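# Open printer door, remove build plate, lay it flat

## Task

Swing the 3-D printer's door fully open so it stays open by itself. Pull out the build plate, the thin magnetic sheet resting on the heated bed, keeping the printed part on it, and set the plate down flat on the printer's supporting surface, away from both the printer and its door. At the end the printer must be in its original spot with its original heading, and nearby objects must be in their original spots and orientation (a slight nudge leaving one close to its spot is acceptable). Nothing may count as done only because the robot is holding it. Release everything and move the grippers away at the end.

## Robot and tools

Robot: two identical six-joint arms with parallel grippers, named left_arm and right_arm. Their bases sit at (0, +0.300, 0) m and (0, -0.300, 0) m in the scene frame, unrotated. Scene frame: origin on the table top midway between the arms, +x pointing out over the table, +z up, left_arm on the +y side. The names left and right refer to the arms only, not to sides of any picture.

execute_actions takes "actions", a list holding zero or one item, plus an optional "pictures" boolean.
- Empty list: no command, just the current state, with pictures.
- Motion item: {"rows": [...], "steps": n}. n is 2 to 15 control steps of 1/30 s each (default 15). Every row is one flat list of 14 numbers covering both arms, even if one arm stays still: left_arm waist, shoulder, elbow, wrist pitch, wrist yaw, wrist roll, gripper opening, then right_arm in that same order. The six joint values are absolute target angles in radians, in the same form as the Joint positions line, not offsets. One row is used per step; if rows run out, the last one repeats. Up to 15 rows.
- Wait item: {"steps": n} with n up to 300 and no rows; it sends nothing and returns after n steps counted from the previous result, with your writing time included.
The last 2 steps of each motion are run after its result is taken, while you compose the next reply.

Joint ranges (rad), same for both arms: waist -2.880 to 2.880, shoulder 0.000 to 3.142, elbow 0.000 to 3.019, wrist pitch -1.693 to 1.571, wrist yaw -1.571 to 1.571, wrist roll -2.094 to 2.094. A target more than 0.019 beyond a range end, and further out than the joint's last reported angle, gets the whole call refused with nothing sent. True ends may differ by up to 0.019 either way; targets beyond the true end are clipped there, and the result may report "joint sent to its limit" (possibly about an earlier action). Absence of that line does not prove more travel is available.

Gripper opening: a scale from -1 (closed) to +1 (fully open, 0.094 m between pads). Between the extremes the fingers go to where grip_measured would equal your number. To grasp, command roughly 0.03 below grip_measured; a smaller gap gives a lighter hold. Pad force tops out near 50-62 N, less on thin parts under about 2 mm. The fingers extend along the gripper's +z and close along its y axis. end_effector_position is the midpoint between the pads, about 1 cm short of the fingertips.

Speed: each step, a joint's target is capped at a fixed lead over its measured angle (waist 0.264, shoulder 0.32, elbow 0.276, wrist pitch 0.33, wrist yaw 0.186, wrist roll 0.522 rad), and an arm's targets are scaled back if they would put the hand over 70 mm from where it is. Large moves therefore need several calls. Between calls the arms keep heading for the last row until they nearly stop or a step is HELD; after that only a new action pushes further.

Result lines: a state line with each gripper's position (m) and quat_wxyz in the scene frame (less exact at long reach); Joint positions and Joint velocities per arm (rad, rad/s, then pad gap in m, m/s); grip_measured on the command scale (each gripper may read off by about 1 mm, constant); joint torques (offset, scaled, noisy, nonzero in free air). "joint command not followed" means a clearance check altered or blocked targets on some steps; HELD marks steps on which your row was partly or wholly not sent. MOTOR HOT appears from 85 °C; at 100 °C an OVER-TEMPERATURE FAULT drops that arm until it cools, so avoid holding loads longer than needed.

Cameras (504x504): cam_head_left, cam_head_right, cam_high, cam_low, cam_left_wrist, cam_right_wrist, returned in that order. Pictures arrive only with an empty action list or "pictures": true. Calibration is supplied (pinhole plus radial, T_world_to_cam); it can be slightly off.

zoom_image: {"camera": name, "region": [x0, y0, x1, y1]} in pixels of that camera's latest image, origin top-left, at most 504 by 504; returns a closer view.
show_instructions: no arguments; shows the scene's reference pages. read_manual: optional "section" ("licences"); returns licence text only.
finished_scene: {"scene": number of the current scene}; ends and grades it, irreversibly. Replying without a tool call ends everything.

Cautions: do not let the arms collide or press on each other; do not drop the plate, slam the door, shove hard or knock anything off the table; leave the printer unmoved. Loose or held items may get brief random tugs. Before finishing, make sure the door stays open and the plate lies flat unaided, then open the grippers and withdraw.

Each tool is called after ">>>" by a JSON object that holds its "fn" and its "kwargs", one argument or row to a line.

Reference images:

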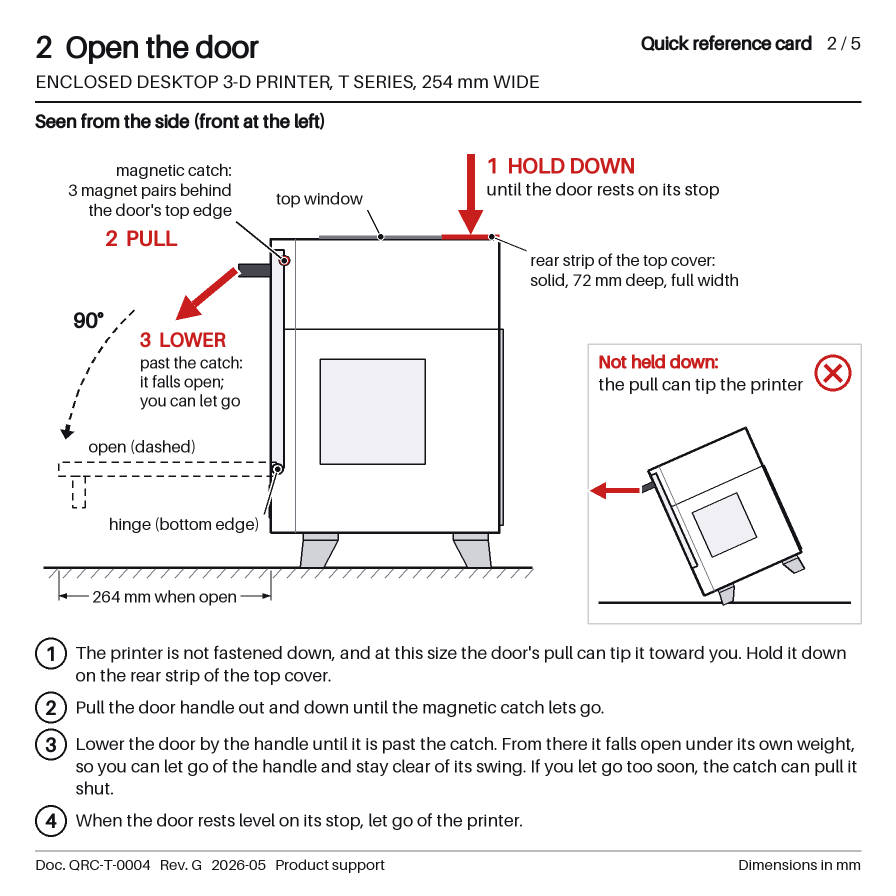

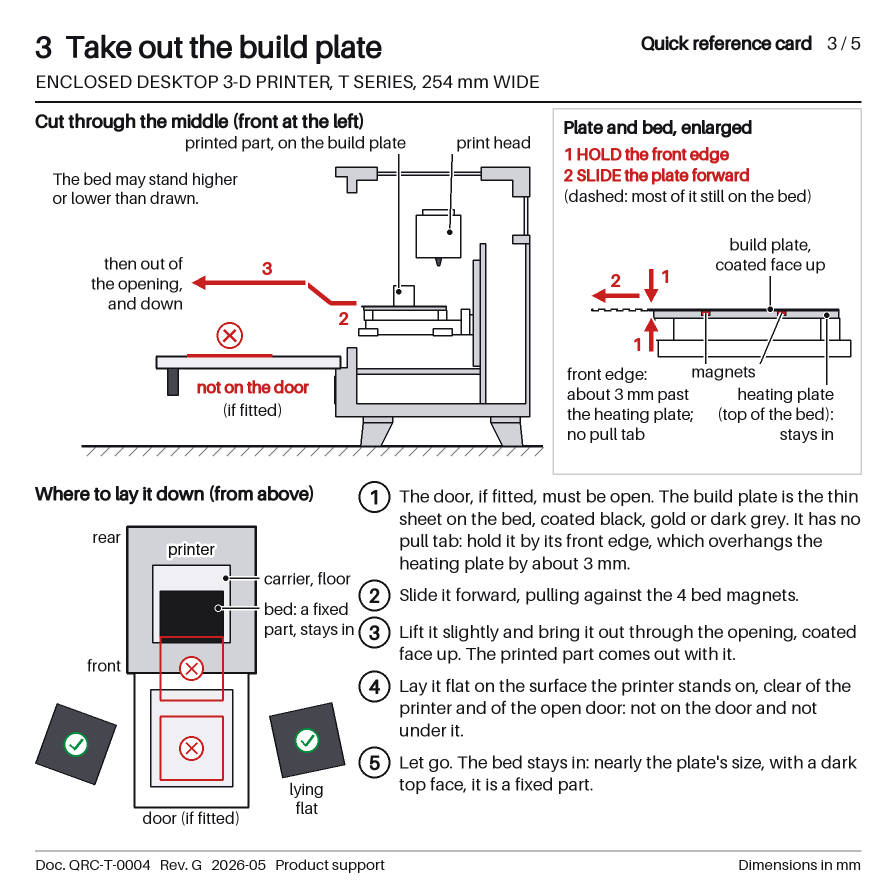

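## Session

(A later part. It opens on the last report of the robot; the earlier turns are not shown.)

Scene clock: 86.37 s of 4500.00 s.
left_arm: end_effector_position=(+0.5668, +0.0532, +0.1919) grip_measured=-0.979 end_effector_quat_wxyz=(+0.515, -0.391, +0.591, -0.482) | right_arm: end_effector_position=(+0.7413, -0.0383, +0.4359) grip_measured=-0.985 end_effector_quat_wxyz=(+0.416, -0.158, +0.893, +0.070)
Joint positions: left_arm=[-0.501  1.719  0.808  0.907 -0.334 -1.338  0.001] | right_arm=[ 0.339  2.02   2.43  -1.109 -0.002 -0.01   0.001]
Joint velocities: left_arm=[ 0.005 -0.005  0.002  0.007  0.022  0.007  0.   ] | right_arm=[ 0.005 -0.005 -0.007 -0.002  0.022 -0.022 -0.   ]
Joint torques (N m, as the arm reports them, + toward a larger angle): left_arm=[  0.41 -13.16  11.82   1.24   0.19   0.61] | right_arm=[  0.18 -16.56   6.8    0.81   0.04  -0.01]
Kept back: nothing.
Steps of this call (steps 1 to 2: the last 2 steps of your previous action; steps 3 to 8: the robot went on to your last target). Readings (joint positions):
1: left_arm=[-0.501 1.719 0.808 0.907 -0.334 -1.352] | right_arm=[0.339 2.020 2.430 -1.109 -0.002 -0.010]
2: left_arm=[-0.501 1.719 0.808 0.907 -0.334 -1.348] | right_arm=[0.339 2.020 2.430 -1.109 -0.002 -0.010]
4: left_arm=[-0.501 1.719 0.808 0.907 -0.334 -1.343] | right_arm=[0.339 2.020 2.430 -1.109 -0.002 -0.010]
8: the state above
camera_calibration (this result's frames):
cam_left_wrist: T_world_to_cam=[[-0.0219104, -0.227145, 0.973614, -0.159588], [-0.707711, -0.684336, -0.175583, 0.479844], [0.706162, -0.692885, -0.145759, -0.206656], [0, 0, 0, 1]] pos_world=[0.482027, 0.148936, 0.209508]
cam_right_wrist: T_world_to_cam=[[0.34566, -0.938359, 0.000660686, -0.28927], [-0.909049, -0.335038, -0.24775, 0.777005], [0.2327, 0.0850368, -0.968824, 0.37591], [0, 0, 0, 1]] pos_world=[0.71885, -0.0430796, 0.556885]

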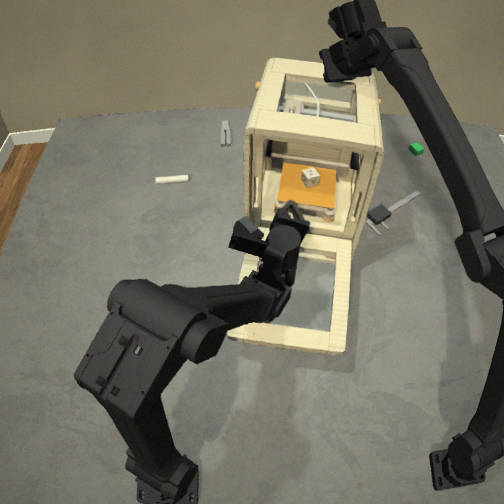

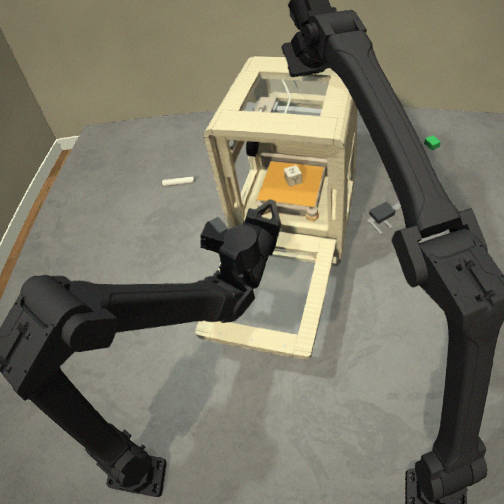

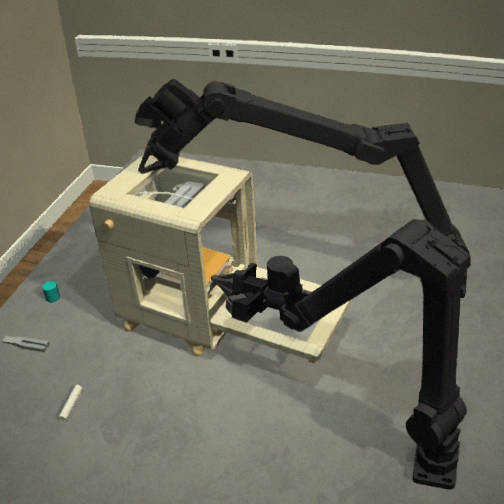

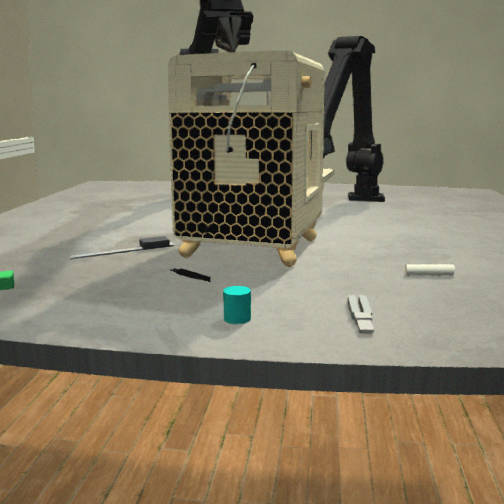

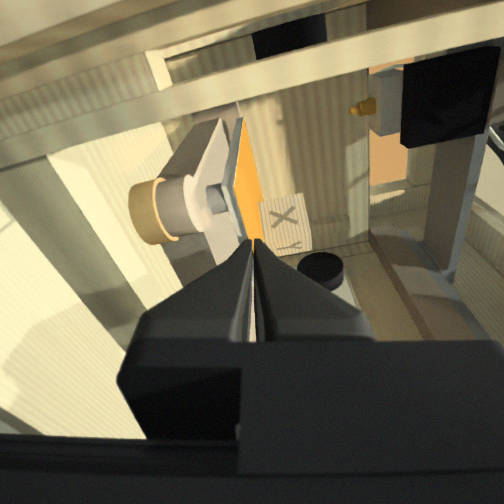

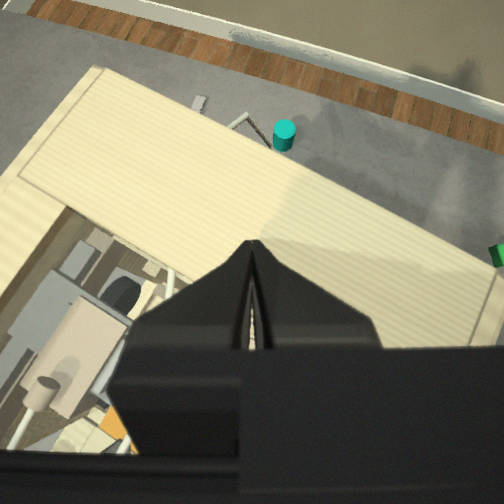

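>>> {"fn": "zoom_image", "kwargs": {
  "camera": "cam_left_wrist",
  "region": [220, 200, 290, 300]
}}

>>> {"fn": "zoom_image", "kwargs": {
  "camera": "cam_high",
  "region": [190, 240, 270, 320]
}}

Region (220, 200, 290, 300) of cam_left_wrist's 504x504 image, scaled by 5.040, with more detail than that image has; it fills the left 353 columns of this view, and the rest is white.

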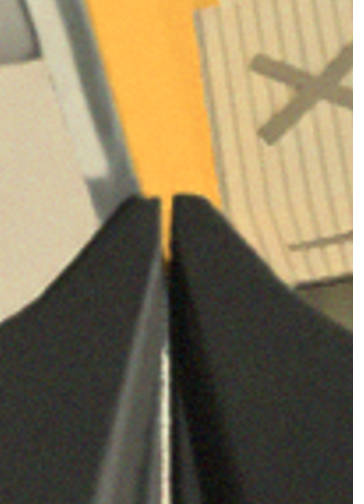

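Region (190, 240, 270, 320) of cam_high's 504x504 image, scaled by 6.300, with more detail than that image has.

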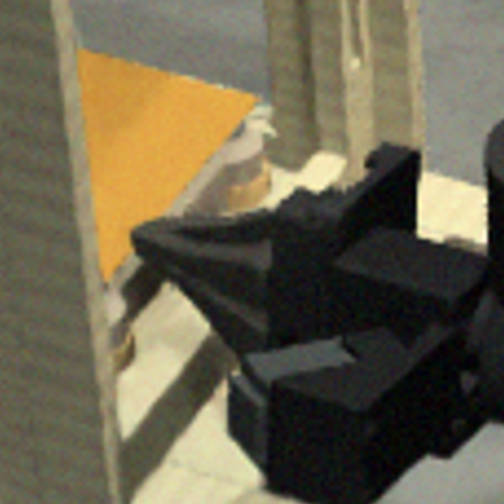

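>>> {"fn": "zoom_image", "kwargs": {
  "camera": "cam_right_wrist",
  "region": [215, 225, 290, 350]
}}

>>> {"fn": "zoom_image", "kwargs": {
  "camera": "cam_left_wrist",
  "region": [215, 225, 290, 350]
}}

Region (215, 225, 290, 350) of cam_right_wrist's 504x504 image, scaled by 4.032, with more detail than that image has; it fills the left 302 columns of this view, and the rest is white.

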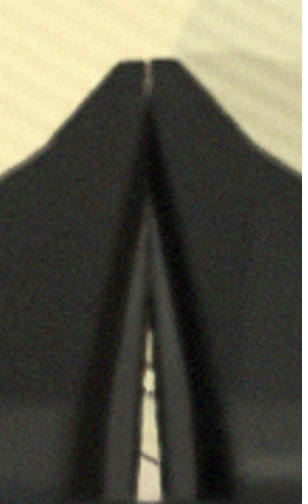

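Region (215, 225, 290, 350) of cam_left_wrist's 504x504 image, scaled by 4.032, with more detail than that image has; it fills the left 302 columns of this view, and the rest is white.

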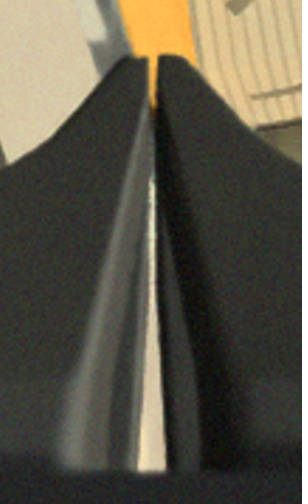

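>>> {"fn": "execute_actions", "kwargs": {
  "actions": [
    {"rows":[
[-0.487,1.7505,0.8545,0.8977,-0.330,-1.29,-1,0.337,2.07,2.40,-1.14,0,0,-1],
[-0.487,1.7505,0.8545,0.8977,-0.330,-1.27,-1,0.337,2.07,2.40,-1.14,0,0,-1],
[-0.487,1.7505,0.8545,0.8977,-0.330,-1.25,-1,0.337,2.07,2.40,-1.14,0,0,-1],
[-0.487,1.7505,0.8545,0.8977,-0.330,-1.23,-1,0.337,2.07,2.40,-1.14,0,0,-1],
[-0.487,1.7505,0.8545,0.8977,-0.330,-1.21,-1,0.337,2.07,2.40,-1.14,0,0,-1],
[-0.487,1.7505,0.8545,0.8977,-0.330,-1.19,-1,0.337,2.07,2.40,-1.14,0,0,-1]
],"steps":15}
  ],
  "pictures": true
}}

Scene clock: 87.83 s of 4500.00 s.
left_arm: end_effector_position=(+0.5668, +0.0532, +0.1919) grip_measured=-0.976 end_effector_quat_wxyz=(+0.536, -0.364, +0.608, -0.458) | right_arm: end_effector_position=(+0.7413, -0.0383, +0.4359) grip_measured=-0.985 end_effector_quat_wxyz=(+0.416, -0.158, +0.893, +0.070)
Joint positions: left_arm=[-0.501  1.719  0.808  0.907 -0.334 -1.249  0.001] | right_arm=[ 0.339  2.02   2.43  -1.109 -0.002 -0.01   0.001]
Joint velocities: left_arm=[-0.005  0.015 -0.002 -0.017  0.081  0.037 -0.001] | right_arm=[-0.005 -0.015 -0.007  0.002 -0.007 -0.037 -0.001]
Joint torques (N m, as the arm reports them, + toward a larger angle): left_arm=[  0.49 -13.32  11.92   1.44   0.18   0.76] | right_arm=[  0.31 -16.5    6.76   0.8    0.05  -0.01]
Steps of this call (steps 1 to 30: the robot went on to your last target; step 31: nothing new was sent; steps 32 to 44: the first 13 steps of this action). Readings (joint positions):
32: left_arm=[-0.501 1.719 0.808 0.907 -0.334 -1.334] | right_arm=[0.339 2.020 2.430 -1.109 -0.002 -0.010]
33: left_arm=[-0.501 1.719 0.808 0.907 -0.334 -1.330] | right_arm=[0.339 2.020 2.430 -1.109 -0.002 -0.010]
35: left_arm=[-0.501 1.719 0.808 0.907 -0.334 -1.313] | right_arm=[0.339 2.020 2.430 -1.109 -0.002 -0.010]
39: left_arm=[-0.501 1.719 0.808 0.907 -0.334 -1.270] | right_arm=[0.339 2.020 2.430 -1.109 -0.002 -0.010]
44: the state above
camera_calibration (this result's frames):
cam_left_wrist: T_world_to_cam=[[-0.0362933, -0.311826, 0.949446, -0.142297], [-0.704843, -0.66552, -0.245519, 0.490636], [0.708435, -0.678121, -0.195634, -0.19916], [0, 0, 0, 1]] pos_world=[0.481748, 0.147102, 0.216602]
cam_right_wrist: T_world_to_cam=[[0.34566, -0.938359, 0.000660686, -0.28927], [-0.909049, -0.335038, -0.24775, 0.777005], [0.2327, 0.0850368, -0.968824, 0.37591], [0, 0, 0, 1]] pos_world=[0.71885, -0.0430796, 0.556885]

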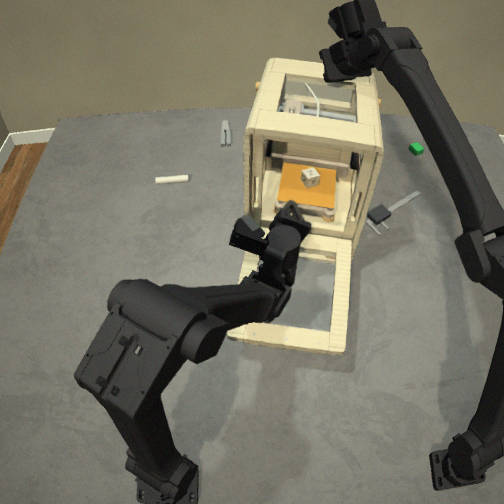

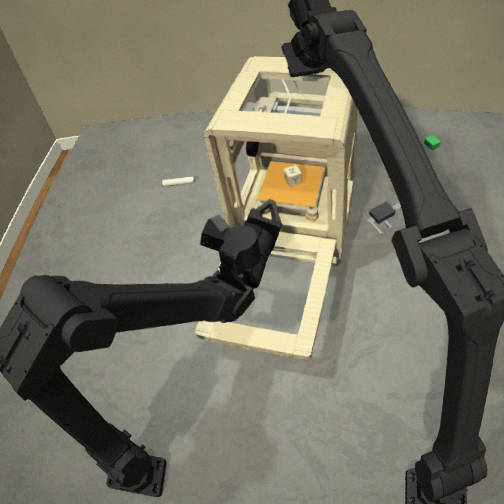

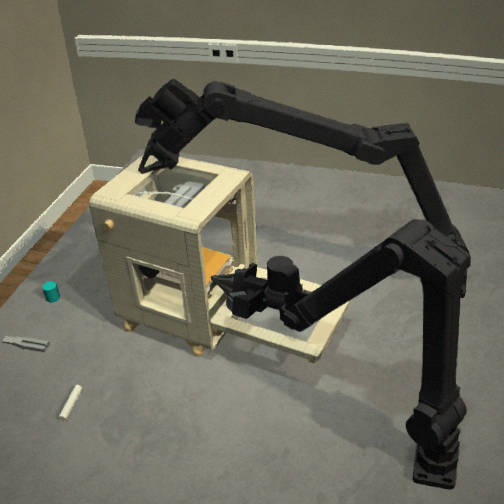

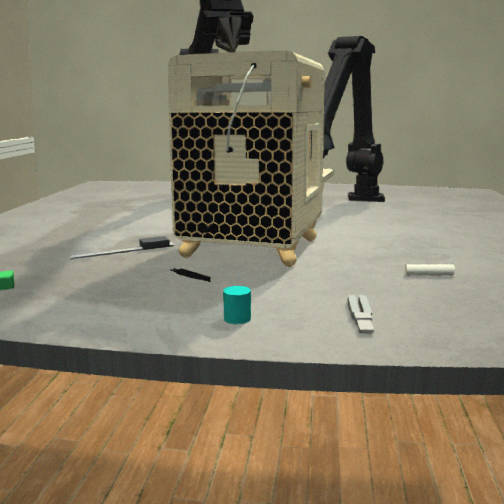

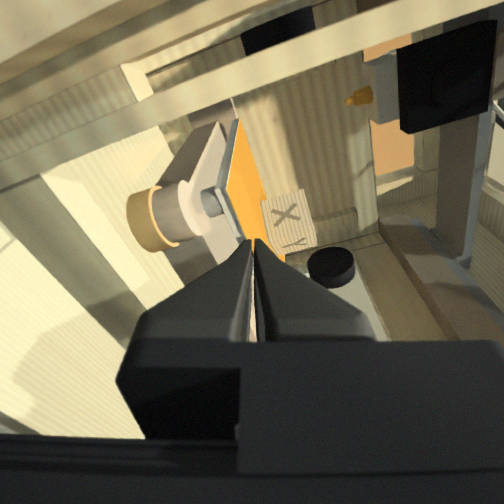

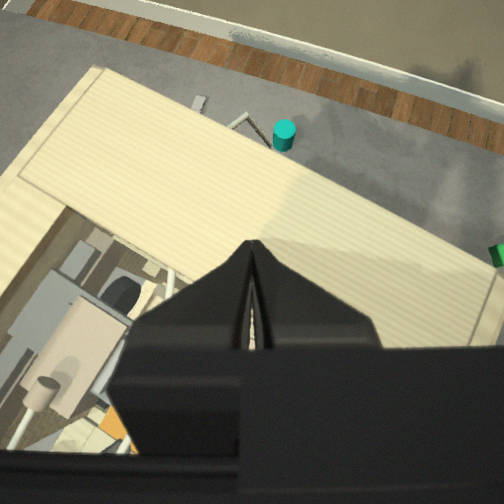

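>>> {"fn": "execute_actions", "kwargs": {
  "actions": [
    {"rows":[
[-0.487,1.7505,0.8545,0.8977,-0.330,-1.18,-1,0.337,2.07,2.40,-1.14,0,0,-1],
[-0.487,1.7505,0.8545,0.8977,-0.330,-1.16,-1,0.337,2.07,2.40,-1.14,0,0,-1],
[-0.487,1.7505,0.8545,0.8977,-0.330,-1.14,-1,0.337,2.07,2.40,-1.14,0,0,-1],
[-0.487,1.7505,0.8545,0.8977,-0.330,-1.12,-1,0.337,2.07,2.40,-1.14,0,0,-1],
[-0.487,1.7505,0.8545,0.8977,-0.330,-1.10,-1,0.337,2.07,2.40,-1.14,0,0,-1],
[-0.487,1.7505,0.8545,0.8977,-0.330,-1.08,-1,0.337,2.07,2.40,-1.14,0,0,-1],
[-0.487,1.7505,0.8545,0.8977,-0.330,-1.06,-1,0.337,2.07,2.40,-1.14,0,0,-1],
[-0.487,1.7505,0.8545,0.8977,-0.330,-1.04,-1,0.337,2.07,2.40,-1.14,0,0,-1]
],"steps":15}
  ],
  "pictures": false
}}

>>> {"fn": "execute_actions", "kwargs": {
  "actions": [
    {"steps":8}
  ],
  "pictures": true
}}

Scene clock: 88.50 s of 4500.00 s.
left_arm: end_effector_position=(+0.5668, +0.0532, +0.1919) grip_measured=-0.972 end_effector_quat_wxyz=(+0.563, -0.328, +0.628, -0.426) | right_arm: end_effector_position=(+0.7413, -0.0383, +0.4359) grip_measured=-0.985 end_effector_quat_wxyz=(+0.416, -0.158, +0.893, +0.070)
Joint positions: left_arm=[-0.501  1.719  0.808  0.907 -0.334 -1.13   0.001] | right_arm=[ 0.339  2.02   2.43  -1.109 -0.002 -0.01   0.001]
Joint velocities: left_arm=[-0.005 -0.015  0.012 -0.002  0.051  0.051 -0.   ] | right_arm=[-0.005 -0.005  0.007 -0.002 -0.081 -0.095 -0.001]
Joint torques (N m, as the arm reports them, + toward a larger angle): left_arm=[  0.39 -13.72  11.86   1.45   0.18   0.99] | right_arm=[  0.29 -16.66   6.77   0.82   0.03  -0.01]
Steps of this call (steps 1 to 2: the last 2 steps of your previous action; steps 3 to 7: the robot went on to your last target; steps 8 to 20: the first 13 steps of this action). Readings (joint positions):
8: left_arm=[-0.501 1.719 0.808 0.907 -0.334 -1.241] | right_arm=[0.339 2.020 2.430 -1.109 -0.002 -0.010]
9: left_arm=[-0.501 1.719 0.808 0.907 -0.334 -1.237] | right_arm=[0.339 2.020 2.430 -1.109 -0.002 -0.010]
11: left_arm=[-0.501 1.719 0.808 0.907 -0.334 -1.219] | right_arm=[0.339 2.020 2.430 -1.109 -0.002 -0.010]
15: left_arm=[-0.501 1.719 0.808 0.907 -0.334 -1.167] | right_arm=[0.339 2.020 2.430 -1.109 -0.002 -0.010]
20: the state above

Scene clock: 88.77 s of 4500.00 s.
left_arm: end_effector_position=(+0.5668, +0.0532, +0.1919) grip_measured=-0.971 end_effector_quat_wxyz=(+0.565, -0.324, +0.630, -0.422) | right_arm: end_effector_position=(+0.7413, -0.0383, +0.4359) grip_measured=-0.985 end_effector_quat_wxyz=(+0.416, -0.158, +0.893, +0.070)
Joint positions: left_arm=[-0.501  1.719  0.808  0.907 -0.334 -1.118  0.001] | right_arm=[ 0.339  2.02   2.43  -1.109 -0.002 -0.01   0.001]
Joint velocities: left_arm=[-0.005 -0.015 -0.007  0.012 -0.051  0.022  0.001] | right_arm=[ 0.005 -0.005 -0.012  0.007 -0.066 -0.007 -0.001]
Joint torques (N m, as the arm reports them, + toward a larger angle): left_arm=[  0.41 -13.18  11.88   1.61   0.2    1.03] | right_arm=[  0.19 -16.5    6.77   0.8    0.04   0.  ]
Kept back: nothing.
Steps of this call (steps 1 to 2: the last 2 steps of your previous action; steps 3 to 8: the robot went on to your last target). Readings (joint positions):
1: left_arm=[-0.501 1.719 0.808 0.907 -0.334 -1.126] | right_arm=[0.339 2.020 2.430 -1.109 -0.002 -0.010]
2: left_arm=[-0.501 1.719 0.808 0.907 -0.334 -1.124] | right_arm=[0.339 2.020 2.430 -1.109 -0.002 -0.010]
4: left_arm=[-0.501 1.719 0.808 0.907 -0.334 -1.121] | right_arm=[0.339 2.020 2.430 -1.109 -0.002 -0.010]
8: the state above
camera_calibration (this result's frames):
cam_left_wrist: T_world_to_cam=[[-0.0567099, -0.431647, 0.900258, -0.114917], [-0.69876, -0.626889, -0.344592, 0.504143], [0.713105, -0.648606, -0.266067, -0.189862], [0, 0, 0, 1]] pos_world=[0.48115, 0.143292, 0.226663]
cam_right_wrist: T_world_to_cam=[[0.34566, -0.938359, 0.000660686, -0.28927], [-0.909049, -0.335038, -0.24775, 0.777005], [0.2327, 0.0850368, -0.968824, 0.37591], [0, 0, 0, 1]] pos_world=[0.71885, -0.0430796, 0.556885]

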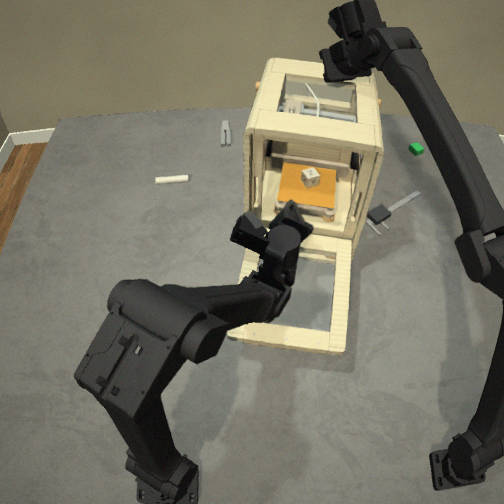

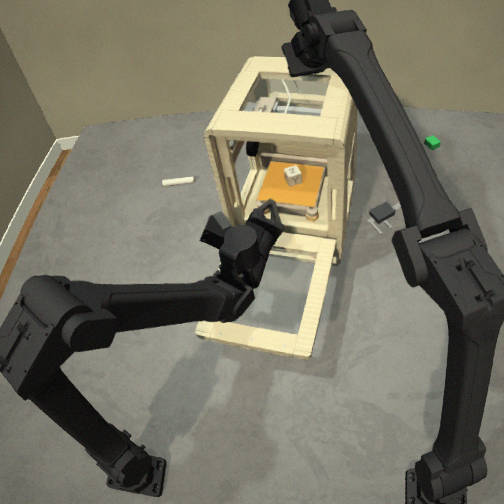

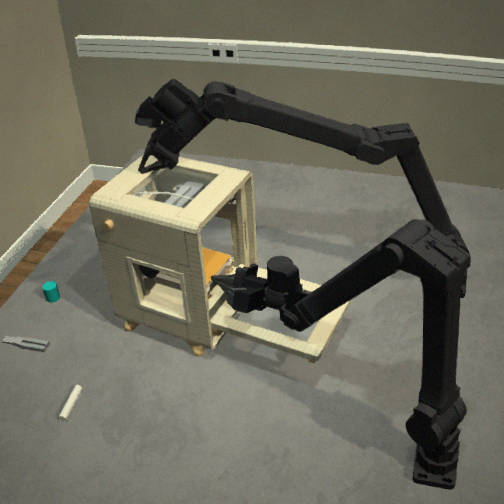

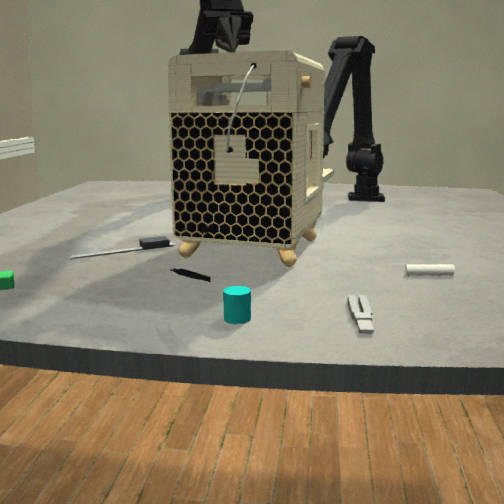

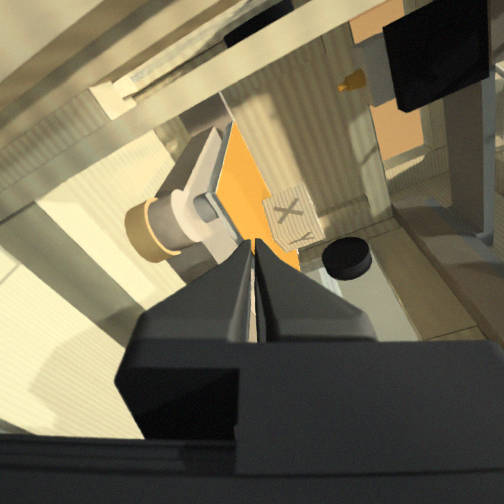

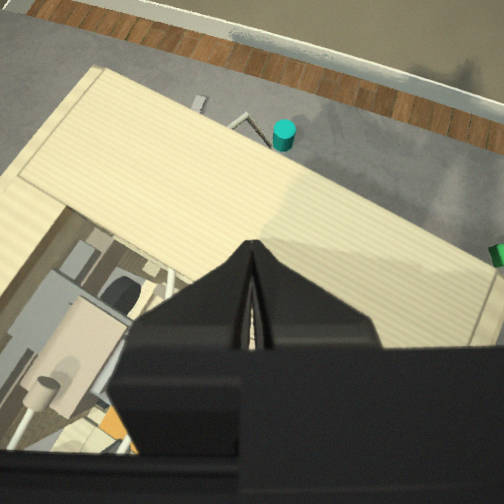

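>>> {"fn": "execute_actions", "kwargs": {
  "actions": [
    {"rows":[
[-0.505,1.725,0.825,0.915,-0.336,-1.04,-1,0.337,2.07,2.40,-1.14,0,0,-1],
[-0.510,1.708,0.805,0.922,-0.338,-1.04,-1,0.337,2.07,2.40,-1.14,0,0,-1],
[-0.5119,1.7035,0.7981,0.9244,-0.3399,-1.04,-1,0.337,2.07,2.40,-1.14,0,0,-1],
[-0.5138,1.699,0.7912,0.9268,-0.3418,-1.04,-1,0.337,2.07,2.40,-1.14,0,0,-1],
[-0.5156,1.6945,0.7844,0.9291,-0.3436,-1.04,-1,0.337,2.07,2.40,-1.14,0,0,-1],
[-0.5175,1.69,0.7775,0.9315,-0.3455,-1.04,-1,0.337,2.07,2.40,-1.14,0,0,-1],
[-0.5194,1.6855,0.7706,0.9339,-0.3474,-1.04,-1,0.337,2.07,2.40,-1.14,0,0,-1],
[-0.5213,1.681,0.7637,0.9363,-0.3493,-1.04,-1,0.337,2.07,2.40,-1.14,0,0,-1],
[-0.5231,1.6765,0.7569,0.9386,-0.3511,-1.04,-1,0.337,2.07,2.40,-1.14,0,0,-1],
[-0.525,1.672,0.75,0.941,-0.353,-1.04,-1,0.337,2.07,2.40,-1.14,0,0,-1]
],"steps":15}
  ],
  "pictures": true
}}

Scene clock: 90.23 s of 4500.00 s.
left_arm: end_effector_position=(+0.5496, +0.0543, +0.2162) grip_measured=-0.977 end_effector_quat_wxyz=(+0.583, -0.310, +0.618, -0.428) | right_arm: end_effector_position=(+0.7413, -0.0383, +0.4359) grip_measured=-0.985 end_effector_quat_wxyz=(+0.416, -0.158, +0.893, +0.070)
Joint positions: left_arm=[-0.517  1.66   0.77   0.937 -0.349 -1.081  0.001] | right_arm=[ 0.339  2.02   2.43  -1.109 -0.002 -0.01   0.001]
Joint velocities: left_arm=[-0.024 -0.063 -0.115 -0.012 -0.007  0.11  -0.001] | right_arm=[-0.005  0.005 -0.017  0.002  0.066  0.022  0.   ]
Joint torques (N m, as the arm reports them, + toward a larger angle): left_arm=[ -1.59 -14.03   6.82   2.17  -0.11   0.42] | right_arm=[  0.23 -16.57   6.8    0.81   0.04   0.  ]
Steps of this call (steps 1 to 30: the robot went on to your last target; step 31: nothing new was sent; steps 32 to 44: the first 13 steps of this action). Readings (joint positions):
32: left_arm=[-0.501 1.719 0.808 0.907 -0.334 -1.116] | right_arm=[0.339 2.020 2.430 -1.109 -0.002 -0.010]
33: left_arm=[-0.501 1.719 0.808 0.907 -0.334 -1.116] | right_arm=[0.339 2.020 2.430 -1.109 -0.002 -0.010]
35: left_arm=[-0.502 1.719 0.807 0.908 -0.335 -1.116] | right_arm=[0.339 2.020 2.430 -1.109 -0.002 -0.010]
39: left_arm=[-0.507 1.705 0.800 0.930 -0.340 -1.110] | right_arm=[0.339 2.020 2.430 -1.109 -0.002 -0.010]
44: the state above
camera_calibration (this result's frames):
cam_left_wrist: T_world_to_cam=[[-0.103572, -0.44069, 0.891664, -0.109238], [-0.680256, -0.622639, -0.386745, 0.499956], [0.72562, -0.646616, -0.235294, -0.18399], [0, 0, 0, 1]] pos_world=[0.462291, 0.144181, 0.247468]
cam_right_wrist: T_world_to_cam=[[0.34566, -0.938359, 0.000660686, -0.28927], [-0.909049, -0.335038, -0.24775, 0.777005], [0.2327, 0.0850368, -0.968824, 0.37591], [0, 0, 0, 1]] pos_world=[0.71885, -0.0430796, 0.556885]

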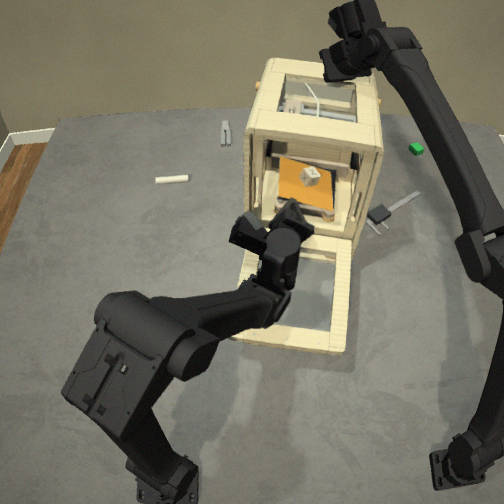

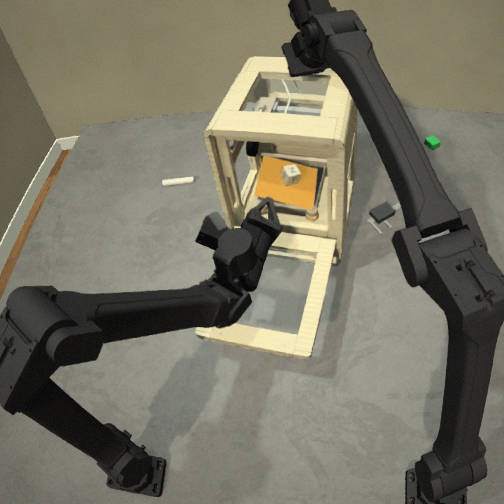

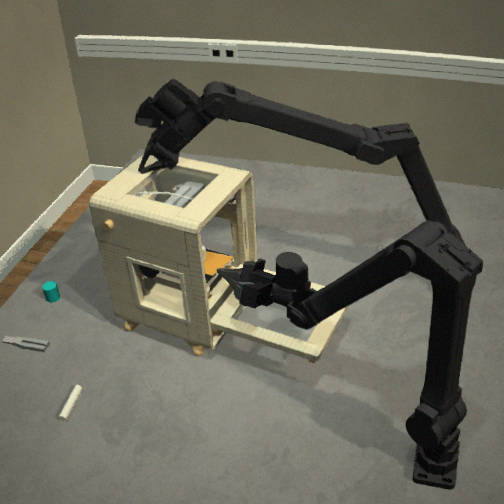

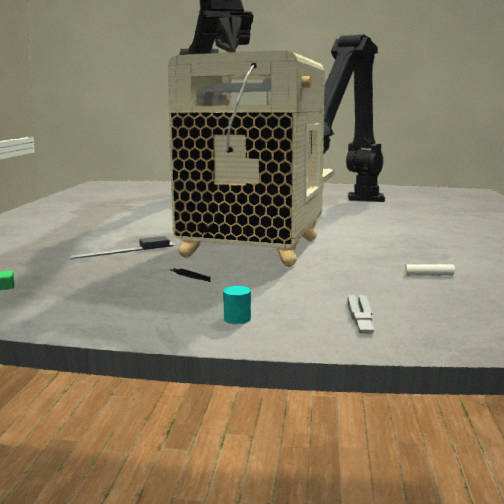

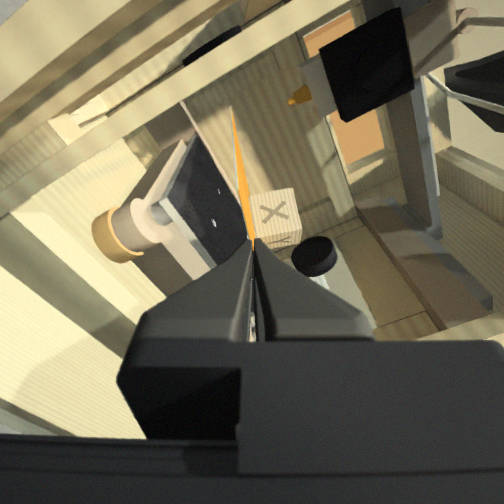

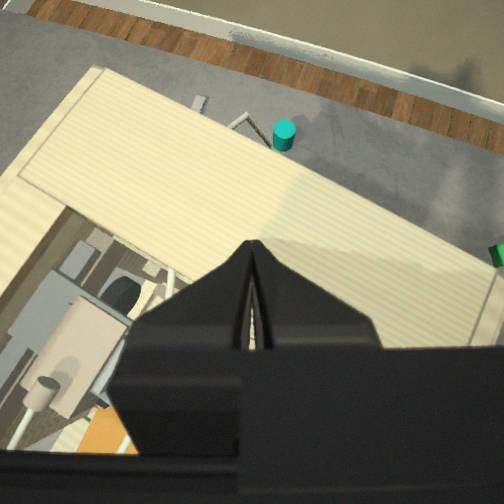

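>>> {"fn": "execute_actions", "kwargs": {
  "actions": []
}}

Scene clock: 90.40 s of 4500.00 s.
left_arm: end_effector_position=(+0.5480, +0.0551, +0.2140) grip_measured=-0.977 end_effector_quat_wxyz=(+0.584, -0.307, +0.621, -0.424) | right_arm: end_effector_position=(+0.7413, -0.0383, +0.4359) grip_measured=-0.985 end_effector_quat_wxyz=(+0.416, -0.158, +0.893, +0.070)
Joint positions: left_arm=[-0.518  1.659  0.765  0.937 -0.35  -1.073  0.001] | right_arm=[ 0.339  2.02   2.43  -1.109 -0.002 -0.01   0.001]
Joint velocities: left_arm=[-0.015 -0.005 -0.017 -0.012  0.022  0.007 -0.001] | right_arm=[ 0.005  0.005 -0.007 -0.012  0.022 -0.007  0.001]
Joint torques (N m, as the arm reports them, + toward a larger angle): left_arm=[ -1.85 -13.51   6.81   2.15  -0.06   0.5 ] | right_arm=[  0.2  -16.55   6.76   0.8    0.04  -0.01]
Kept back: nothing.
Steps of this call (steps 1 to 2: the last 2 steps of your previous action; steps 3 to 5: the robot went on to your last target). Readings (joint positions):
1: left_arm=[-0.518 1.659 0.768 0.937 -0.349 -1.078] | right_arm=[0.339 2.020 2.430 -1.109 -0.002 -0.010]
2: left_arm=[-0.518 1.659 0.767 0.937 -0.349 -1.076] | right_arm=[0.339 2.020 2.430 -1.109 -0.002 -0.010]
4: left_arm=[-0.518 1.659 0.765 0.937 -0.350 -1.074] | right_arm=[0.339 2.020 2.430 -1.109 -0.002 -0.010]
5: the state above
camera_calibration (this result's frames):
cam_left_wrist: T_world_to_cam=[[-0.100592, -0.449939, 0.887376, -0.107235], [-0.680969, -0.61912, -0.391115, 0.499624], [0.72537, -0.643619, -0.244116, -0.181047], [0, 0, 0, 1]] pos_world=[0.460768, 0.144553, 0.246372]
cam_right_wrist: T_world_to_cam=[[0.34566, -0.938359, 0.000660686, -0.28927], [-0.909049, -0.335038, -0.24775, 0.777005], [0.2327, 0.0850368, -0.968824, 0.37591], [0, 0, 0, 1]] pos_world=[0.71885, -0.0430796, 0.556885]

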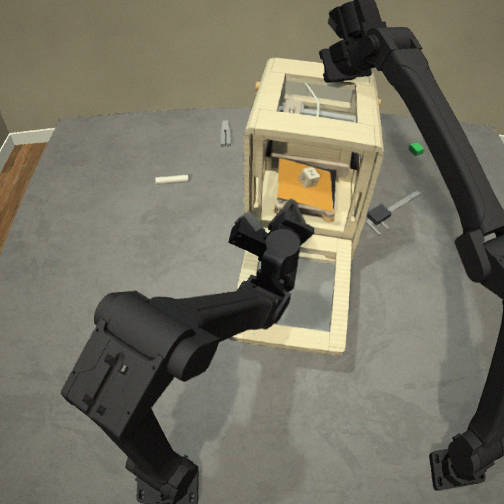

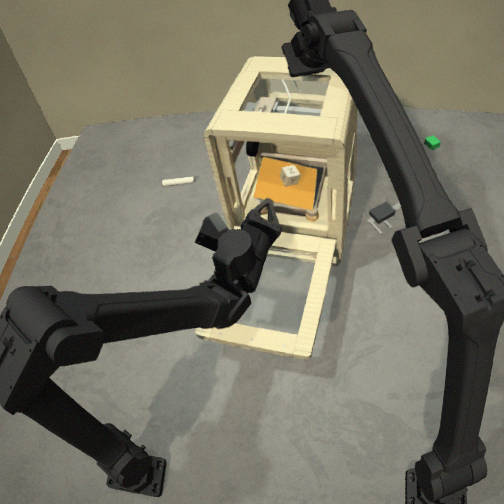

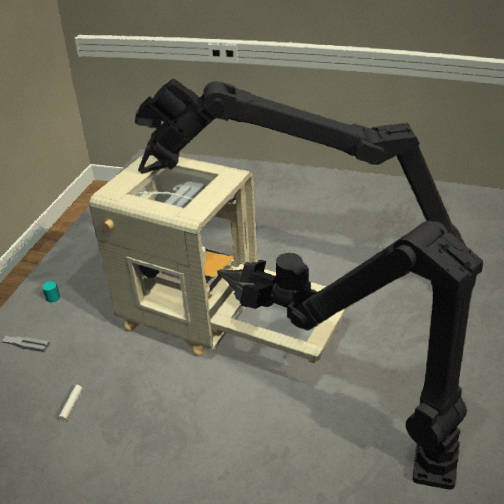

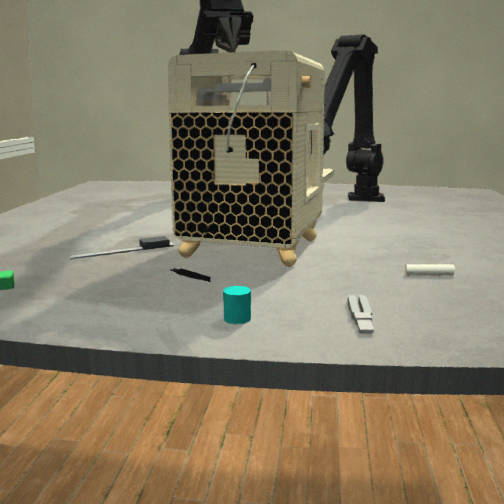

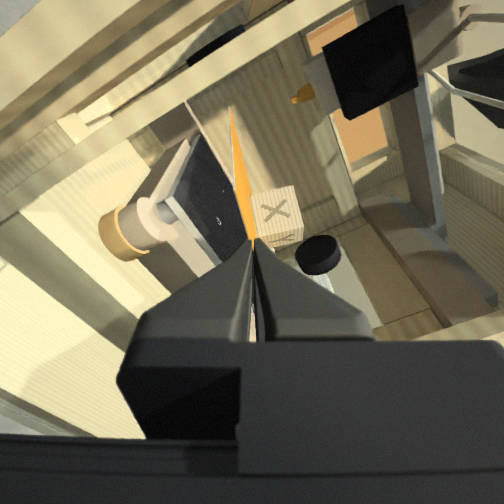

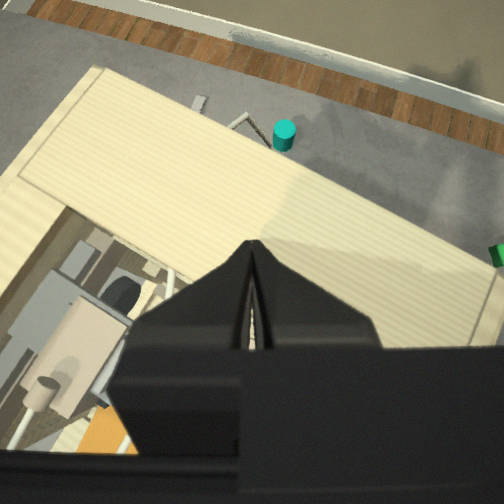

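>>> {"fn": "zoom_image", "kwargs": {
  "camera": "cam_head_left",
  "region": [240, 130, 380, 270]
}}

>>> {"fn": "zoom_image", "kwargs": {
  "camera": "cam_left_wrist",
  "region": [150, 90, 350, 310]
}}

Region (240, 130, 380, 270) of cam_head_left's 504x504 image, scaled by 3.600, with more detail than that image has.

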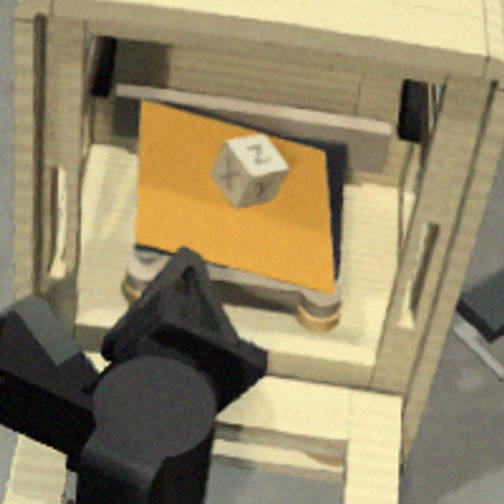

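Region (150, 90, 350, 310) of cam_left_wrist's 504x504 image, scaled by 2.291, with more detail than that image has; it fills the left 458 columns of this view, and the rest is white.

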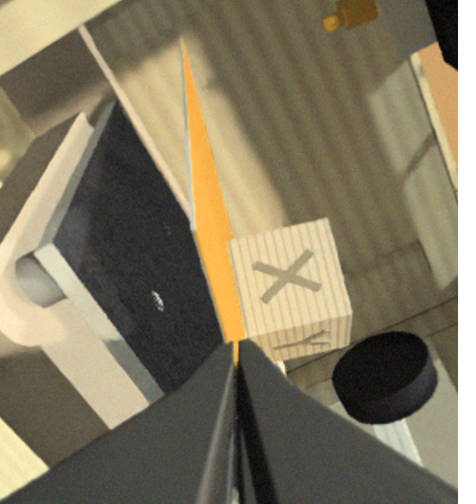

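>>> {"fn": "zoom_image", "kwargs": {
  "camera": "cam_head_right",
  "region": [210, 130, 350, 270]
}}

>>> {"fn": "zoom_image", "kwargs": {
  "camera": "cam_high",
  "region": [160, 210, 300, 350]
}}

Region (210, 130, 350, 270) of cam_head_right's 504x504 image, scaled by 3.600, with more detail than that image has.

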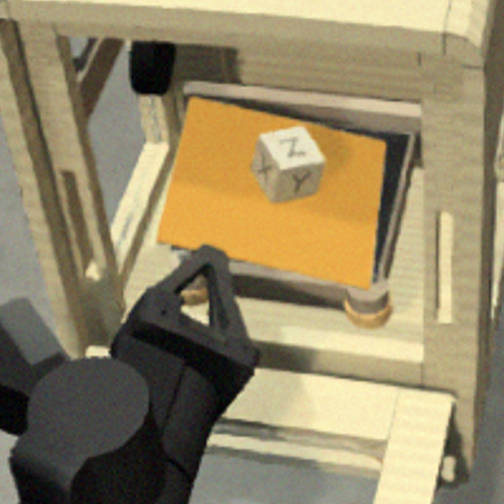

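Region (160, 210, 300, 350) of cam_high's 504x504 image, scaled by 3.600, with more detail than that image has.

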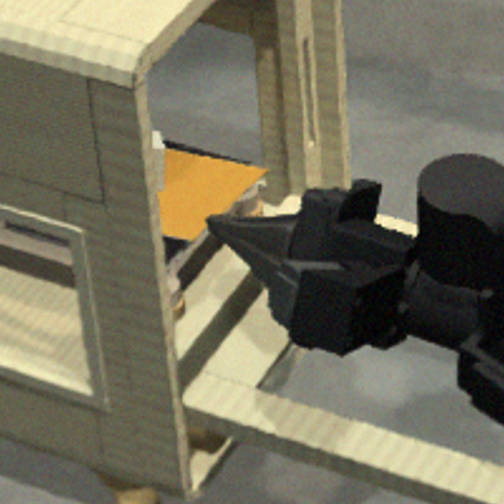

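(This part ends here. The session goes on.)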